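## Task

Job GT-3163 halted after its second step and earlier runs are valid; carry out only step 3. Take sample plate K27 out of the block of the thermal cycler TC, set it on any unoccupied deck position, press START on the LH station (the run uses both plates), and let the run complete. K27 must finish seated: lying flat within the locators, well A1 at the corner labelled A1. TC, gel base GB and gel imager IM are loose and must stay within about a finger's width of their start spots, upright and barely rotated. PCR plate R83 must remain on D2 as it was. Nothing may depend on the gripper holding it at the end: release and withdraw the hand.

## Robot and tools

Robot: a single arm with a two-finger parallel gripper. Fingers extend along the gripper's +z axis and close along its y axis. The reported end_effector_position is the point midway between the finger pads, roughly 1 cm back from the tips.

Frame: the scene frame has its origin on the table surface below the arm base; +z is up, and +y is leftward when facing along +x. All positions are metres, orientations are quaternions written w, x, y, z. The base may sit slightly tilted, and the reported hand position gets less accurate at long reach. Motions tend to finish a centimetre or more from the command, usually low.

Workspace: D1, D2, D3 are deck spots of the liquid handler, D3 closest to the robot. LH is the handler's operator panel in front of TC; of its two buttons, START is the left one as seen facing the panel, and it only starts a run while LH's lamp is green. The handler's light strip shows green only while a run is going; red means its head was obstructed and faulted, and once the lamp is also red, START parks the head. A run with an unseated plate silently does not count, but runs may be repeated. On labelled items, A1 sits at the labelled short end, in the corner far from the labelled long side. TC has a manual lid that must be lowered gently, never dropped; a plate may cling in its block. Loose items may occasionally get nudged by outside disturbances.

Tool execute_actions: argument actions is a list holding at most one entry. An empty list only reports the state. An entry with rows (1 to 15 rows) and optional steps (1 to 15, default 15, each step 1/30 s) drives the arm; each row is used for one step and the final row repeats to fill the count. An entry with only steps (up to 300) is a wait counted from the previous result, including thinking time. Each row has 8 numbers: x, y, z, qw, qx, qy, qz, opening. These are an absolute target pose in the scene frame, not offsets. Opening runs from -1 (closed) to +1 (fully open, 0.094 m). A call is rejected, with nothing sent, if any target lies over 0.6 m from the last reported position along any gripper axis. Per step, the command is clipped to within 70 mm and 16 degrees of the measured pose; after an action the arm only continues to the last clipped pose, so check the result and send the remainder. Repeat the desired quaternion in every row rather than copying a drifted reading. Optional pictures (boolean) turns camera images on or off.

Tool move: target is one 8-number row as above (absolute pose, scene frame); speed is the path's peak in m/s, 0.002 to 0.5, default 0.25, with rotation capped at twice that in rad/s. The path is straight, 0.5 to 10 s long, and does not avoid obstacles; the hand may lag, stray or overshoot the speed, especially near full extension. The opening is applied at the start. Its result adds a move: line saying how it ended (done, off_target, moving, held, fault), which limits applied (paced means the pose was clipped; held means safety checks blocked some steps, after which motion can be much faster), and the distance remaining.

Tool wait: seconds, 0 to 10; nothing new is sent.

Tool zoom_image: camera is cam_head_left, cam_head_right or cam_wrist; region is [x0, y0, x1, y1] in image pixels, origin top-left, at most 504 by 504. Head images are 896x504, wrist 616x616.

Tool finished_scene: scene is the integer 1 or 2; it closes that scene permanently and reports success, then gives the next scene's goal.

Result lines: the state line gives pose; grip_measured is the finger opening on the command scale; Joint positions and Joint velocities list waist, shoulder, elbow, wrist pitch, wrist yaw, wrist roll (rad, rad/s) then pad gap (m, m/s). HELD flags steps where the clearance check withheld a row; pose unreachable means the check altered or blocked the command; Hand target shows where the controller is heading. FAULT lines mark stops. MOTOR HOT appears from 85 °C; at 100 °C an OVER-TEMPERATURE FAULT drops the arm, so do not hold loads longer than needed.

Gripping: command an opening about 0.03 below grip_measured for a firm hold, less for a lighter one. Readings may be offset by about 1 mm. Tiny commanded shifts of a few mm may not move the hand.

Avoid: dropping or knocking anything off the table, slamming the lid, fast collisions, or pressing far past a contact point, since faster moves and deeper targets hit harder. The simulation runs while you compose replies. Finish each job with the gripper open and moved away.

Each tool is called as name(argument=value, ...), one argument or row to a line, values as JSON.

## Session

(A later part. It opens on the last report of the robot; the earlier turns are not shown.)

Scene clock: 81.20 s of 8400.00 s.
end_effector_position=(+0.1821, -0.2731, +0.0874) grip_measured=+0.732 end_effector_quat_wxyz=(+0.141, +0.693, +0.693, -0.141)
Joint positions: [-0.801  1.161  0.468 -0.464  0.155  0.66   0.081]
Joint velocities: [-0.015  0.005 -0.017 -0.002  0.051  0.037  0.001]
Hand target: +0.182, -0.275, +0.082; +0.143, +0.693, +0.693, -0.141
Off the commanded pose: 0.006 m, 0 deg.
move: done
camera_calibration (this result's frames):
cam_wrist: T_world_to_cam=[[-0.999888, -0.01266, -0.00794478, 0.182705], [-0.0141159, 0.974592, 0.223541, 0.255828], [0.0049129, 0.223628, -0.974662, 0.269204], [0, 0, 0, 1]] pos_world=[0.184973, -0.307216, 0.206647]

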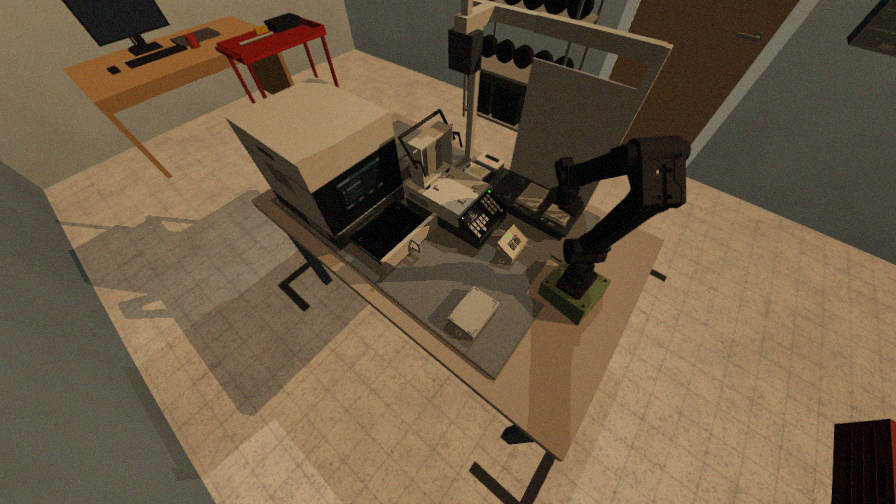

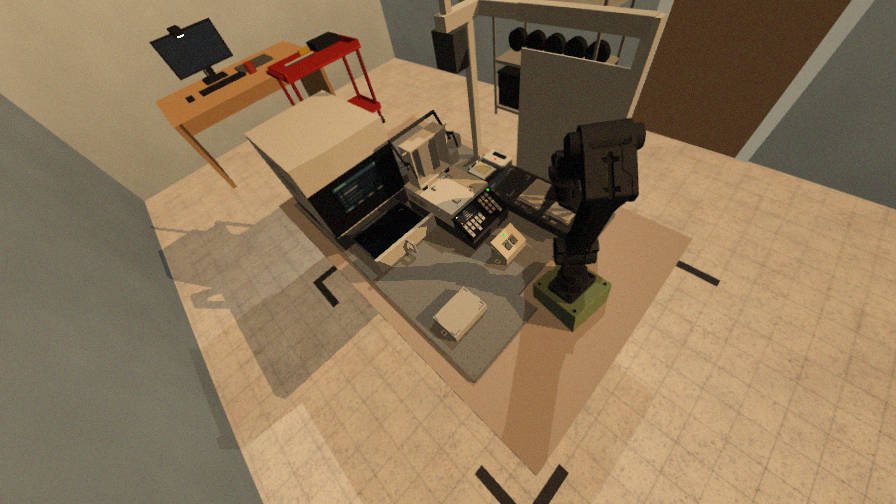

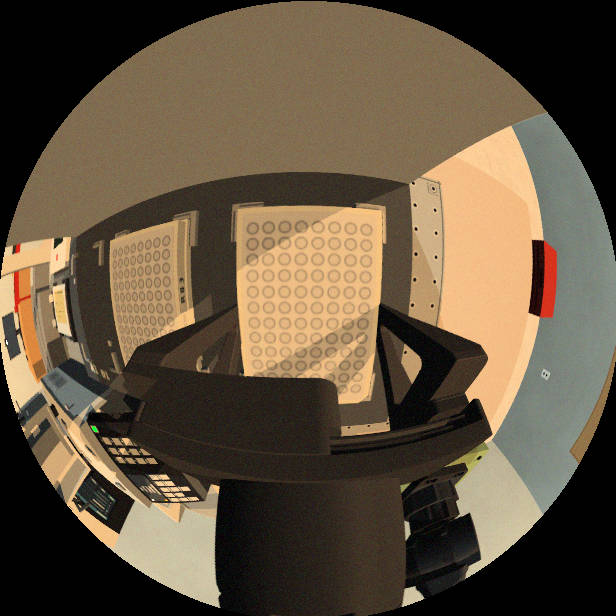

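move(
  target=[0.182,-0.2745,0.086,0.143,0.693,0.693,-0.1414,0.95],
)

move(
  target=[0.185,-0.275,0.16,0.143,0.693,0.693,-0.1414,0.95],
  speed=0.1,
)

move(
  target=[0.17,-0.13,0.17,0.2,0.5,0.84,-0.1,-1],
)

zoom_image(
  camera="cam_wrist",
  region=[200, 30, 560, 330],
)

move(
  target=[0.222,-0.003,0.12,0.2,0,0.98,0,-1],
)

Scene clock: 83.87 s of 8400.00 s.
end_effector_position=(+0.1822, -0.2731, +0.0875) grip_measured=+0.947 end_effector_quat_wxyz=(+0.141, +0.693, +0.693, -0.140)
Joint positions: [-0.801  1.16   0.468 -0.464  0.155  0.66   0.091]
Joint velocities: [-0.015 -0.005  0.012  0.002 -0.022 -0.007 -0.   ]
Hand target: +0.182, -0.274, +0.086; +0.143, +0.693, +0.693, -0.141
Off the commanded pose: 0.002 m, 0 deg.
move: done
camera_calibration (this result's frames):
cam_wrist: T_world_to_cam=[[-0.999885, -0.0124623, -0.00860582, 0.182906], [-0.0140706, 0.974609, 0.223469, 0.255804], [0.00560237, 0.223564, -0.974673, 0.269153], [0, 0, 0, 1]] pos_world=[0.184976, -0.307203, 0.206746]

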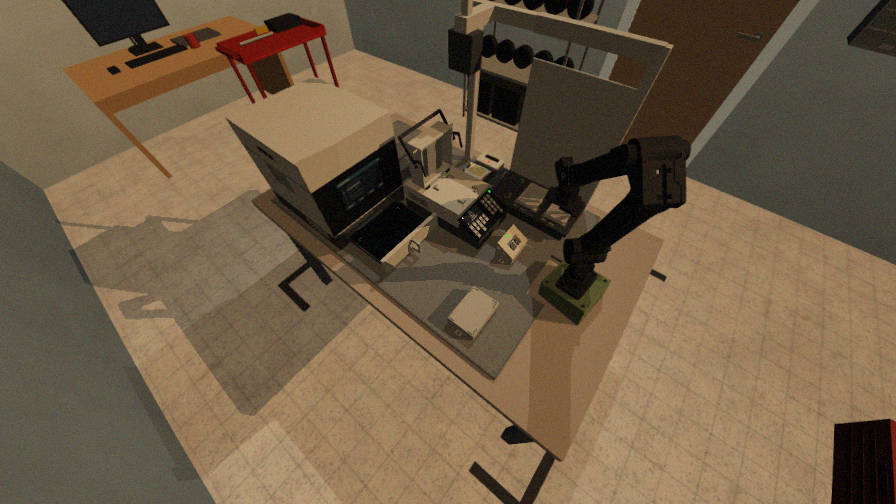

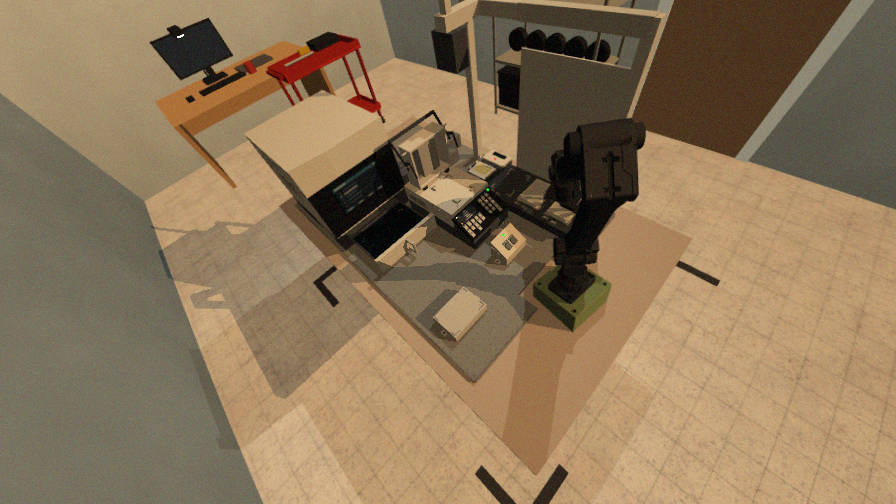

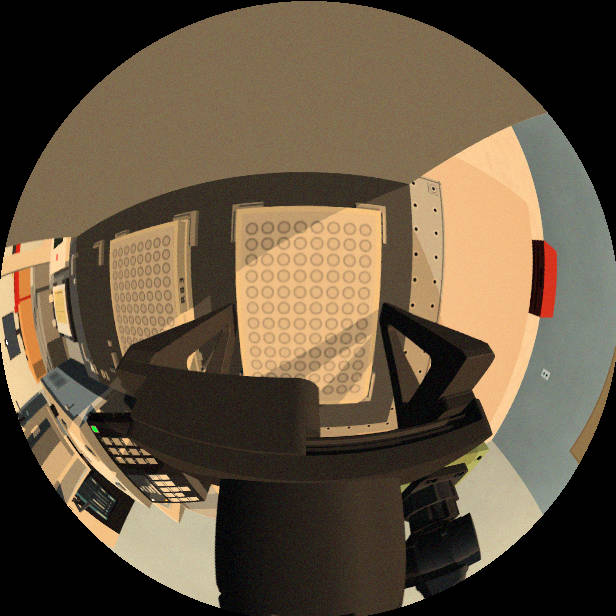

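Scene clock: 84.93 s of 8400.00 s.
end_effector_position=(+0.1759, -0.2620, +0.1436) grip_measured=+0.948 end_effector_quat_wxyz=(+0.129, +0.694, +0.694, -0.140)
Joint positions: [-0.814  0.988  0.537 -0.727  0.151  0.648  0.092]
Joint velocities: [-0.005 -0.005 -0.012 -0.022  0.007 -0.007  0.001]
Hand target: +0.184, -0.274, +0.161; +0.143, +0.693, +0.693, -0.142
Off the commanded pose: 0.023 m, 2 deg.
move: off_target
camera_calibration (this result's frames):
cam_wrist: T_world_to_cam=[[-0.999929, -0.0100868, 0.00634148, 0.175696], [-0.00826045, 0.970462, 0.241115, 0.227655], [-0.00858625, 0.241045, -0.970476, 0.327815], [0, 0, 0, 1]] pos_world=[0.180379, -0.298177, 0.262132]

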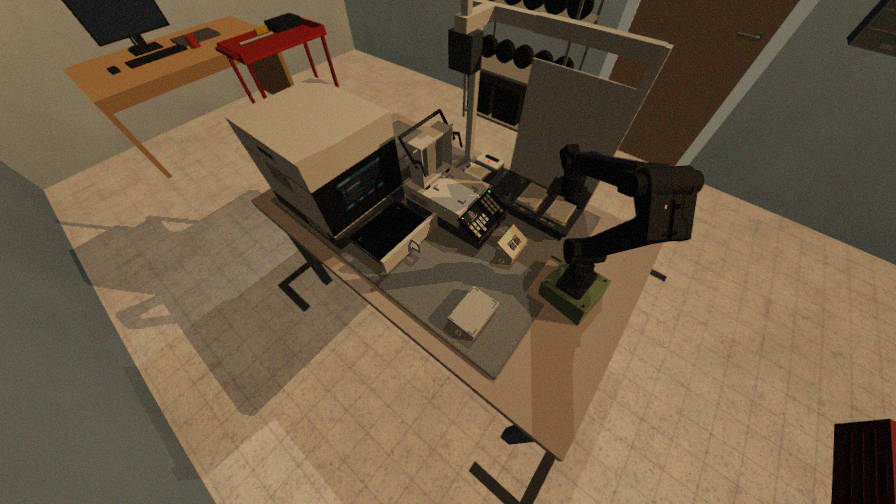

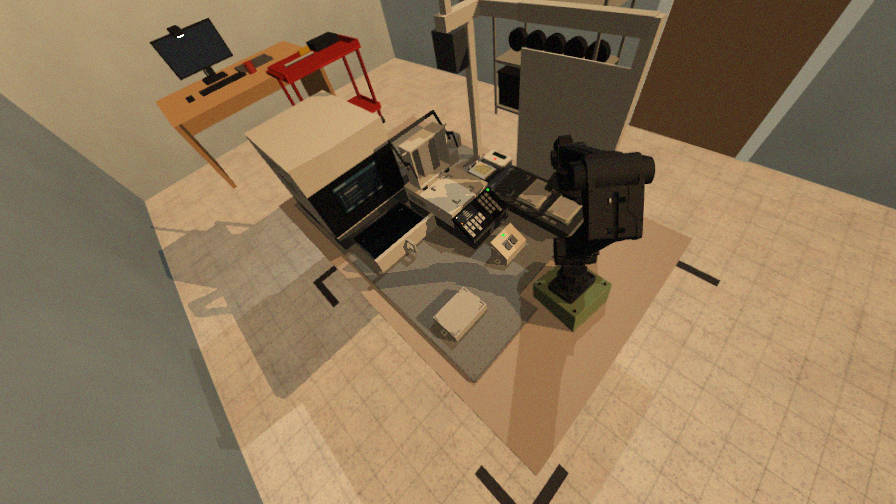

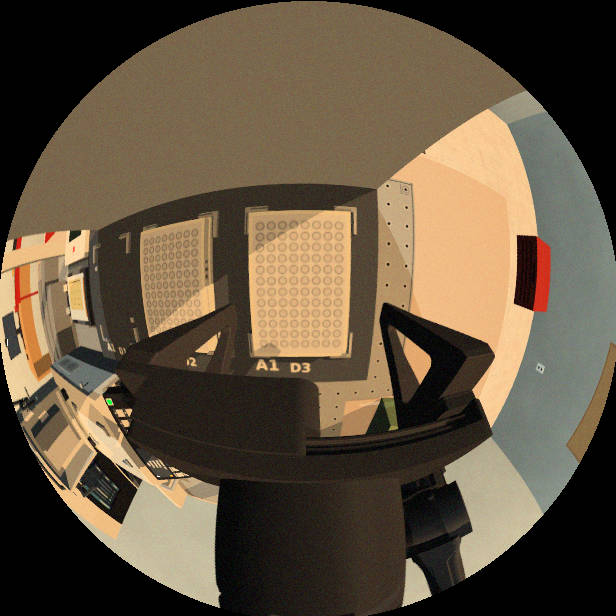

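Scene clock: 86.37 s of 8400.00 s.
end_effector_position=(+0.1748, -0.1312, +0.1745) grip_measured=-0.980 end_effector_quat_wxyz=(+0.209, +0.498, +0.836, -0.099)
Joint positions: [-0.457  0.375  0.364 -1.007  0.134  0.497  0.001]
Joint velocities: [-0.005  0.015  0.007 -0.022  0.007 -0.007  0.001]
Hand target: +0.171, -0.128, +0.171; +0.199, +0.499, +0.838, -0.098
Off the commanded pose: 0.007 m, 1 deg.
move: done
camera_calibration (this result's frames):
cam_wrist: T_world_to_cam=[[-0.866497, -0.496671, -0.0499992, 0.0984341], [-0.497812, 0.852362, 0.160194, 0.177516], [-0.0369465, 0.163698, -0.985818, 0.323757], [0, 0, 0, 1]] pos_world=[0.185624, -0.155417, 0.29565]

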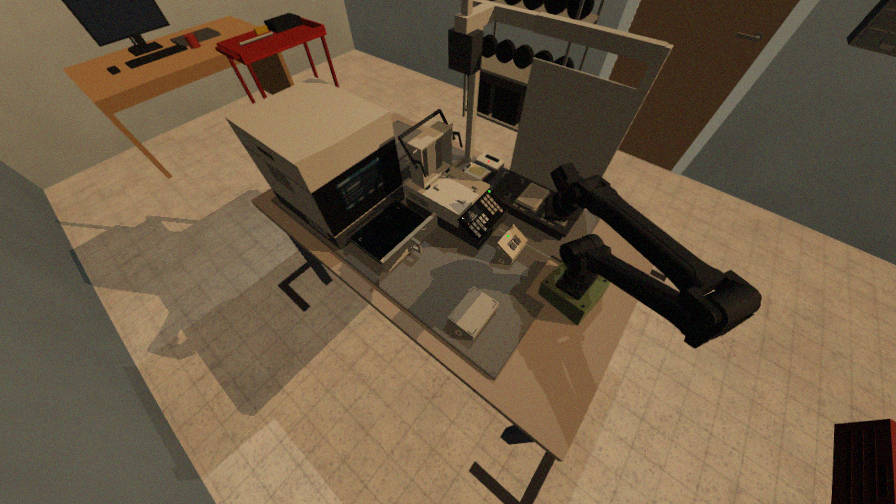

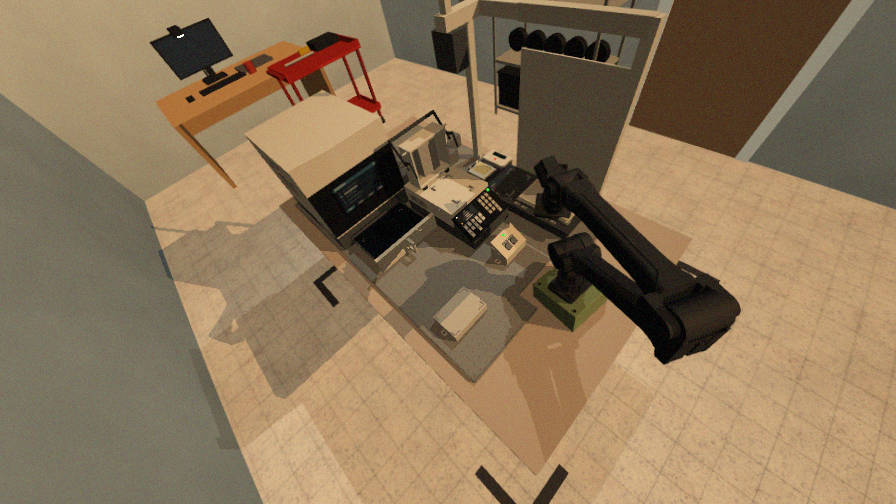

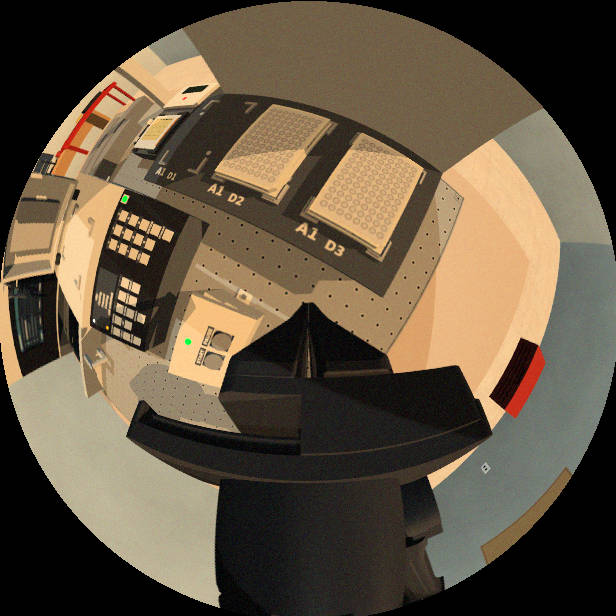

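Region (200, 30, 560, 330) of cam_wrist's 616x616 image, scaled by 1.400, with more detail than that image has.

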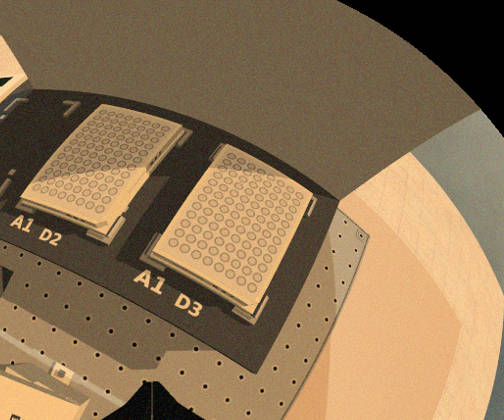

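Scene clock: 89.00 s of 8400.00 s.
end_effector_position=(+0.2228, -0.0055, +0.1210) grip_measured=-0.980 end_effector_quat_wxyz=(+0.193, +0.009, +0.981, -0.001)
Joint positions: [ 0.108  0.491  0.266 -0.822  0.025  0.01   0.001]
Joint velocities: [-0.005 -0.015  0.007 -0.007  0.022 -0.022 -0.   ]
Hand target: +0.225, -0.004, +0.119; +0.198, +0.000, +0.980, +0.000
Off the commanded pose: 0.003 m, 1 deg.
move: done
camera_calibration (this result's frames):
cam_wrist: T_world_to_cam=[[-0.00503841, -0.999938, -0.00993548, 0.000205655], [-0.972188, 0.00257165, 0.23419, 0.194892], [-0.23415, 0.0108391, -0.97214, 0.29369], [0, 0, 0, 1]] pos_world=[0.25824, -0.00347889, 0.239868]

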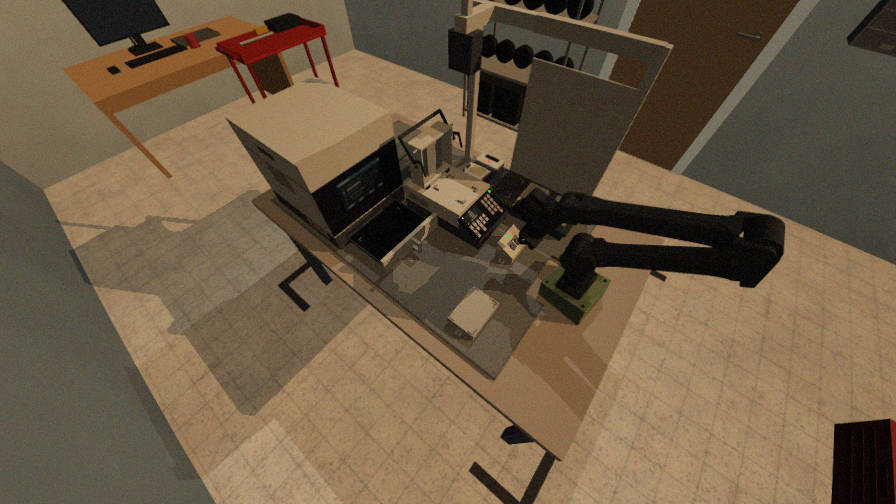

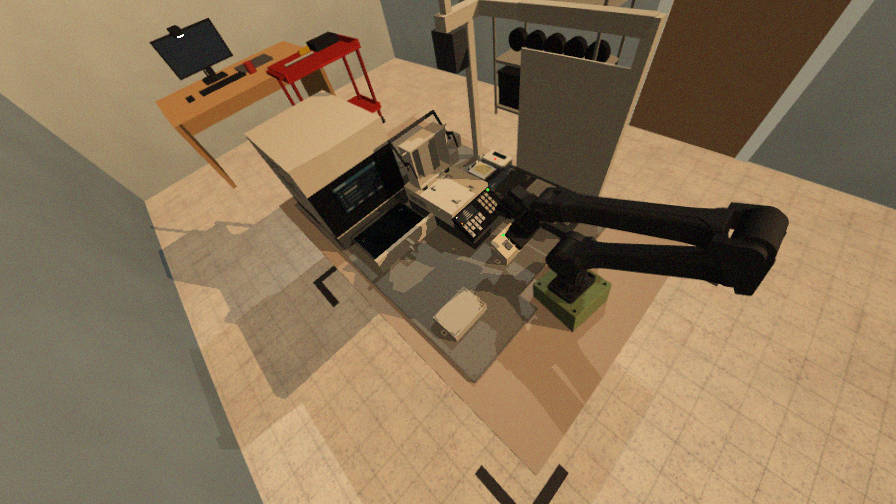

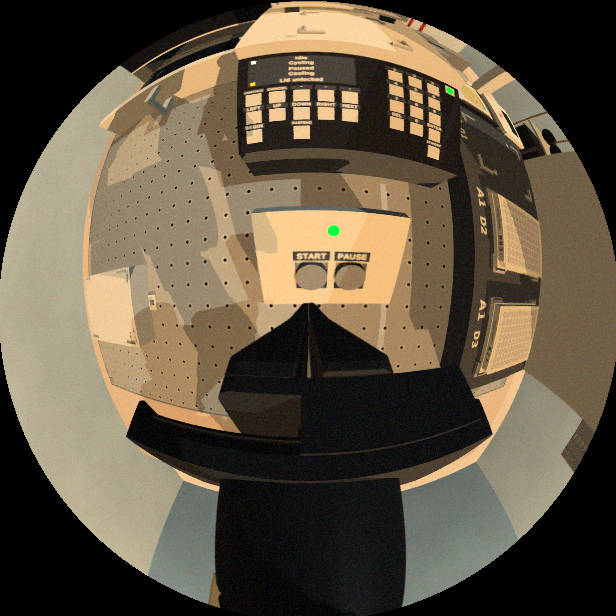

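move(
  target=[0.244,-0.005,0.068,0.2,0,0.98,0,-1],
  speed=0.04,
)

move(
  target=[0.22,0.0,0.14,0.2,0,0.98,0,-1],
)

Scene clock: 91.33 s of 8400.00 s.
end_effector_position=(+0.2399, -0.0037, +0.0775) grip_measured=-0.981 end_effector_quat_wxyz=(+0.193, +0.001, +0.981, +0.001)
Joint positions: [ 0.105  0.725  0.206 -0.528  0.016 -0.007  0.001]
Joint velocities: [ 0.005 -0.005  0.012 -0.002  0.051 -0.037  0.   ]
Hand target: +0.243, -0.005, +0.069; +0.200, +0.000, +0.980, -0.000
Off the commanded pose: 0.010 m, 1 deg.
move: done
camera_calibration (this result's frames):
cam_wrist: T_world_to_cam=[[0.0117635, -0.999872, -0.0108825, -0.00229087], [-0.972001, -0.0139886, 0.234558, 0.221537], [-0.23468, 0.00781859, -0.972041, 0.255403], [0, 0, 0, 1]] pos_world=[0.2753, -0.00118848, 0.196274]

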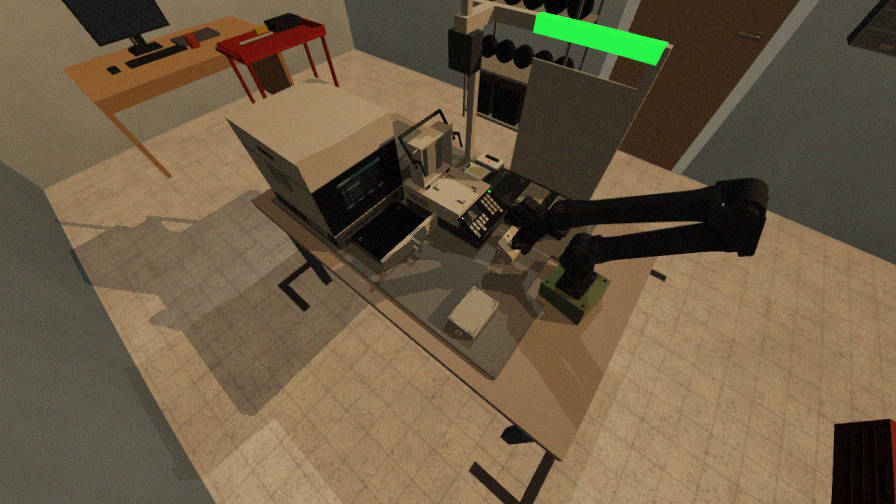

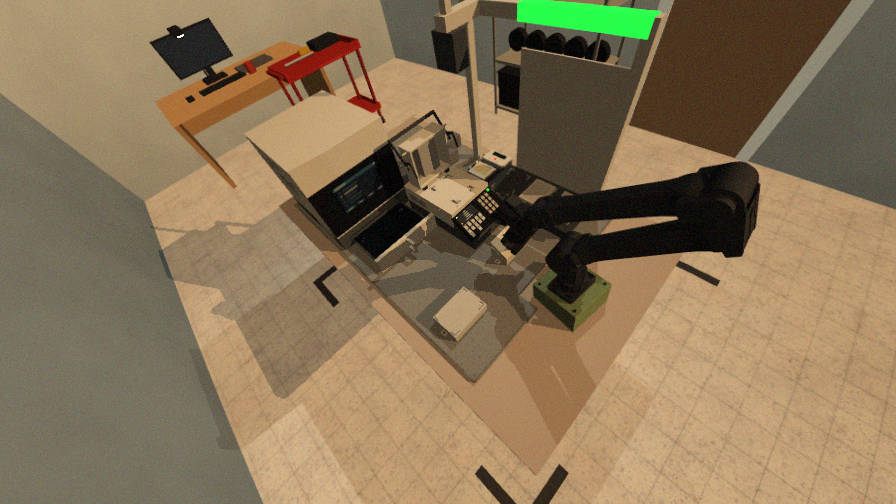

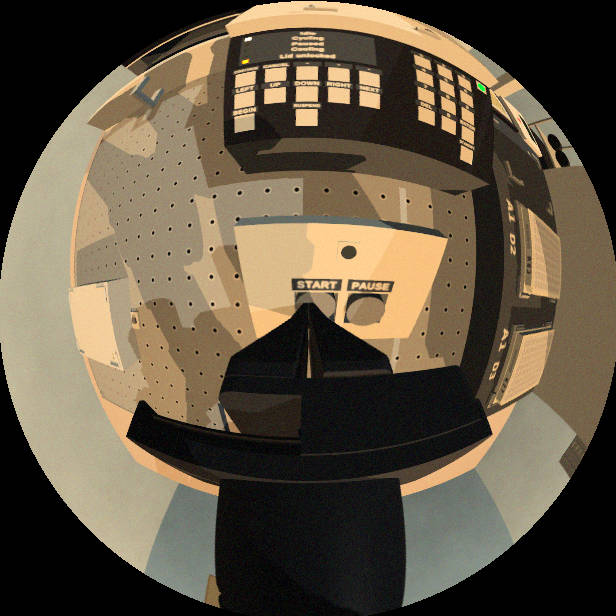

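Scene clock: 92.33 s of 8400.00 s.
end_effector_position=(+0.2050, -0.0010, +0.1170) grip_measured=-0.981 end_effector_quat_wxyz=(+0.179, -0.002, +0.984, -0.001)
Joint positions: [ 0.141  0.429  0.247 -0.894  0.038  0.019  0.001]
Joint velocities: [-0.015 -0.005  0.007 -0.002 -0.051 -0.095  0.   ]
Hand target: +0.219, +0.000, +0.140; +0.200, -0.000, +0.980, +0.000
Off the commanded pose: 0.027 m, 2 deg.
move: off_target
camera_calibration (this result's frames):
cam_wrist: T_world_to_cam=[[0.0161264, -0.999857, -0.00511509, -0.000324051], [-0.964853, -0.0169034, 0.262247, 0.173728], [-0.262296, 0.000706211, -0.964987, 0.290459], [0, 0, 0, 1]] pos_world=[0.243813, 0.00240747, 0.234728]

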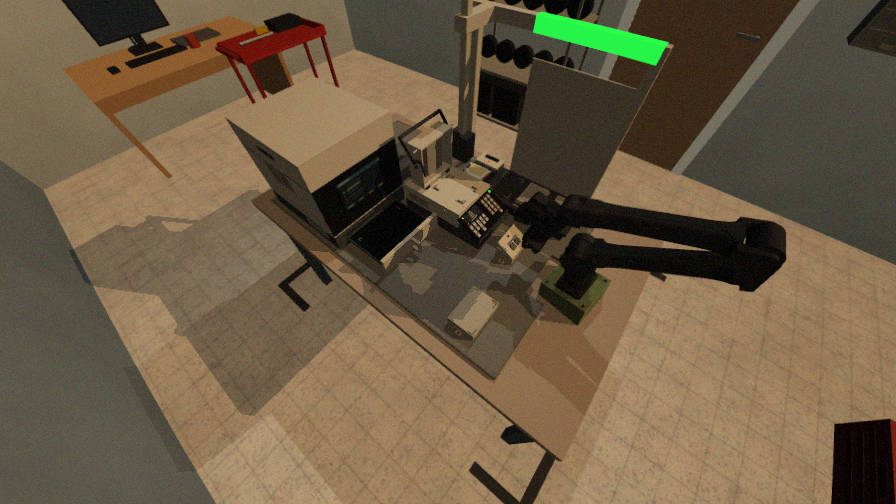

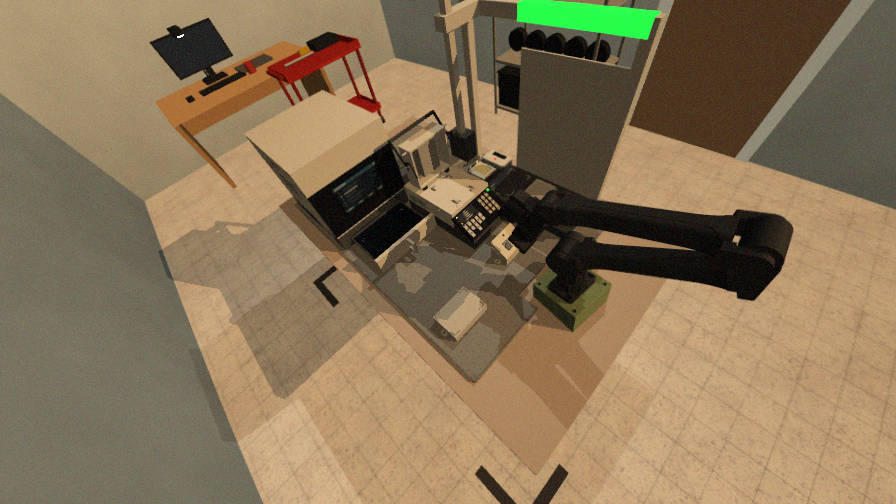

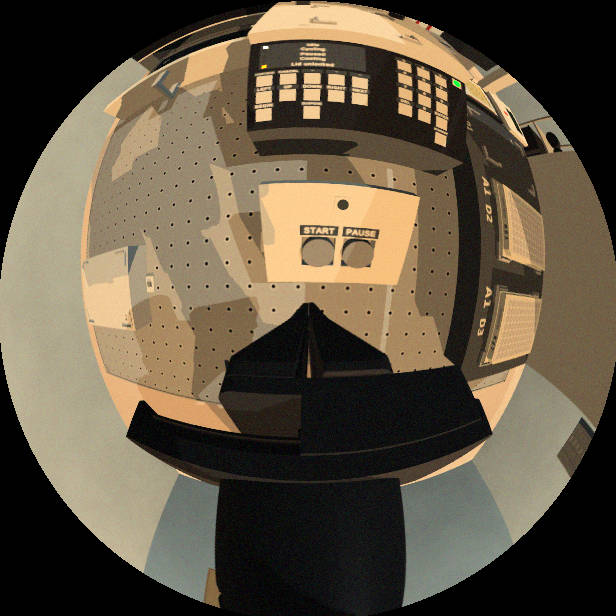

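wait(
  seconds=10,
)

zoom_image(
  camera="cam_wrist",
  region=[440, 160, 570, 380],
)

Scene clock: 102.87 s of 8400.00 s.
end_effector_position=(+0.2050, -0.0010, +0.1170) grip_measured=-0.981 end_effector_quat_wxyz=(+0.179, -0.001, +0.984, -0.001)
Joint positions: [ 0.141  0.429  0.247 -0.894  0.038  0.019  0.001]
Joint velocities: [-0.015 -0.005  0.002  0.007  0.022 -0.007  0.   ]
Hand target: +0.219, +0.000, +0.140; +0.200, -0.000, +0.980, +0.000
Off the commanded pose: 0.027 m, 2 deg.
Steps of this call (steps 1 to 316: nothing new was sent). Readings (end_effector_position):
1: (+0.2050, -0.0010, +0.1170)
2: (+0.2050, -0.0010, +0.1170)
4: (+0.2050, -0.0010, +0.1170)
8: (+0.2050, -0.0010, +0.1170)
316: the state above
camera_calibration (this result's frames):
cam_wrist: T_world_to_cam=[[0.0154126, -0.999867, -0.00538406, -0.000146242], [-0.964865, -0.0162851, 0.262241, 0.173732], [-0.262293, 0.00115309, -0.964988, 0.290459], [0, 0, 0, 1]] pos_world=[0.243816, 0.0023481, 0.234729]

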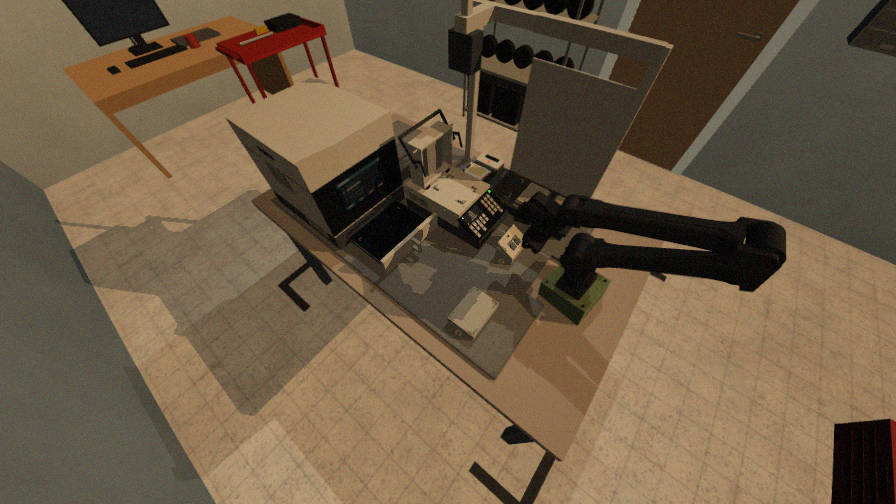

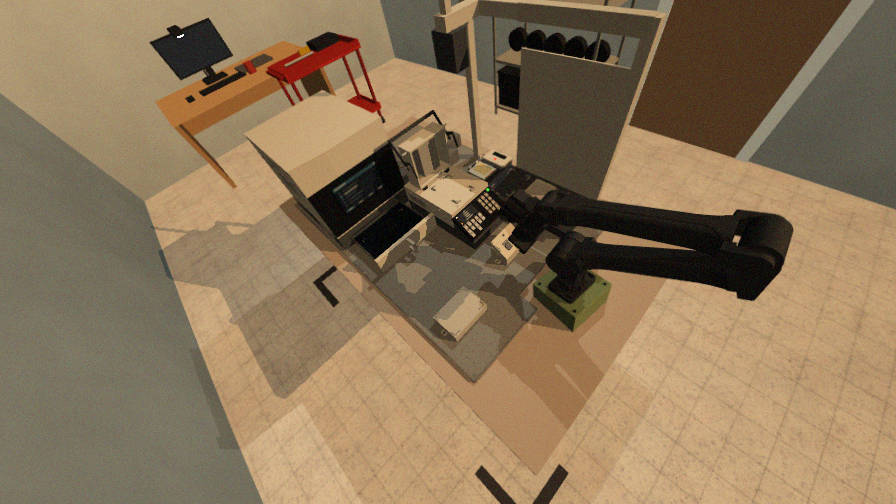

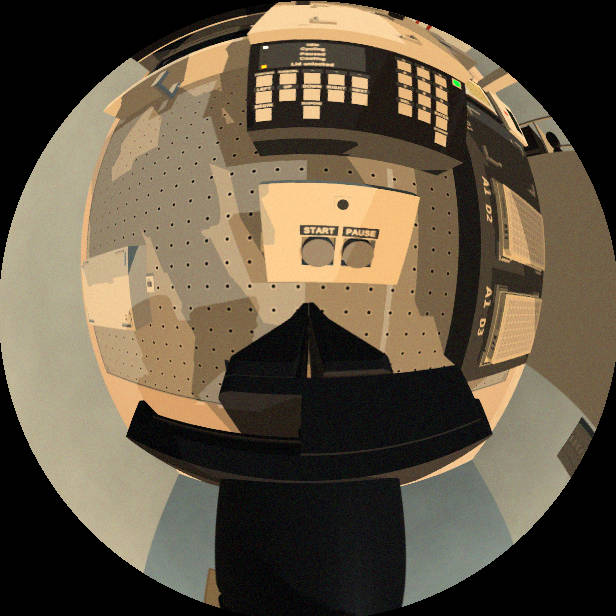

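Region (440, 160, 570, 380) of cam_wrist's 616x616 image, scaled by 2.291, with more detail than that image has; it fills the left 298 columns of this view, and the rest is white.

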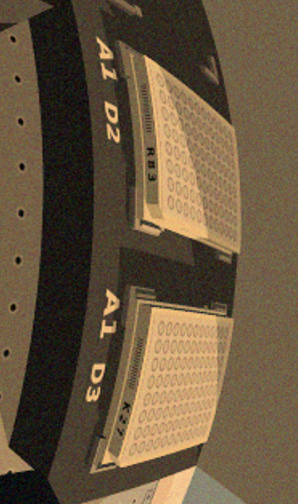

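finished_scene(
  scene=1,
)

The scene is finished: the task was done.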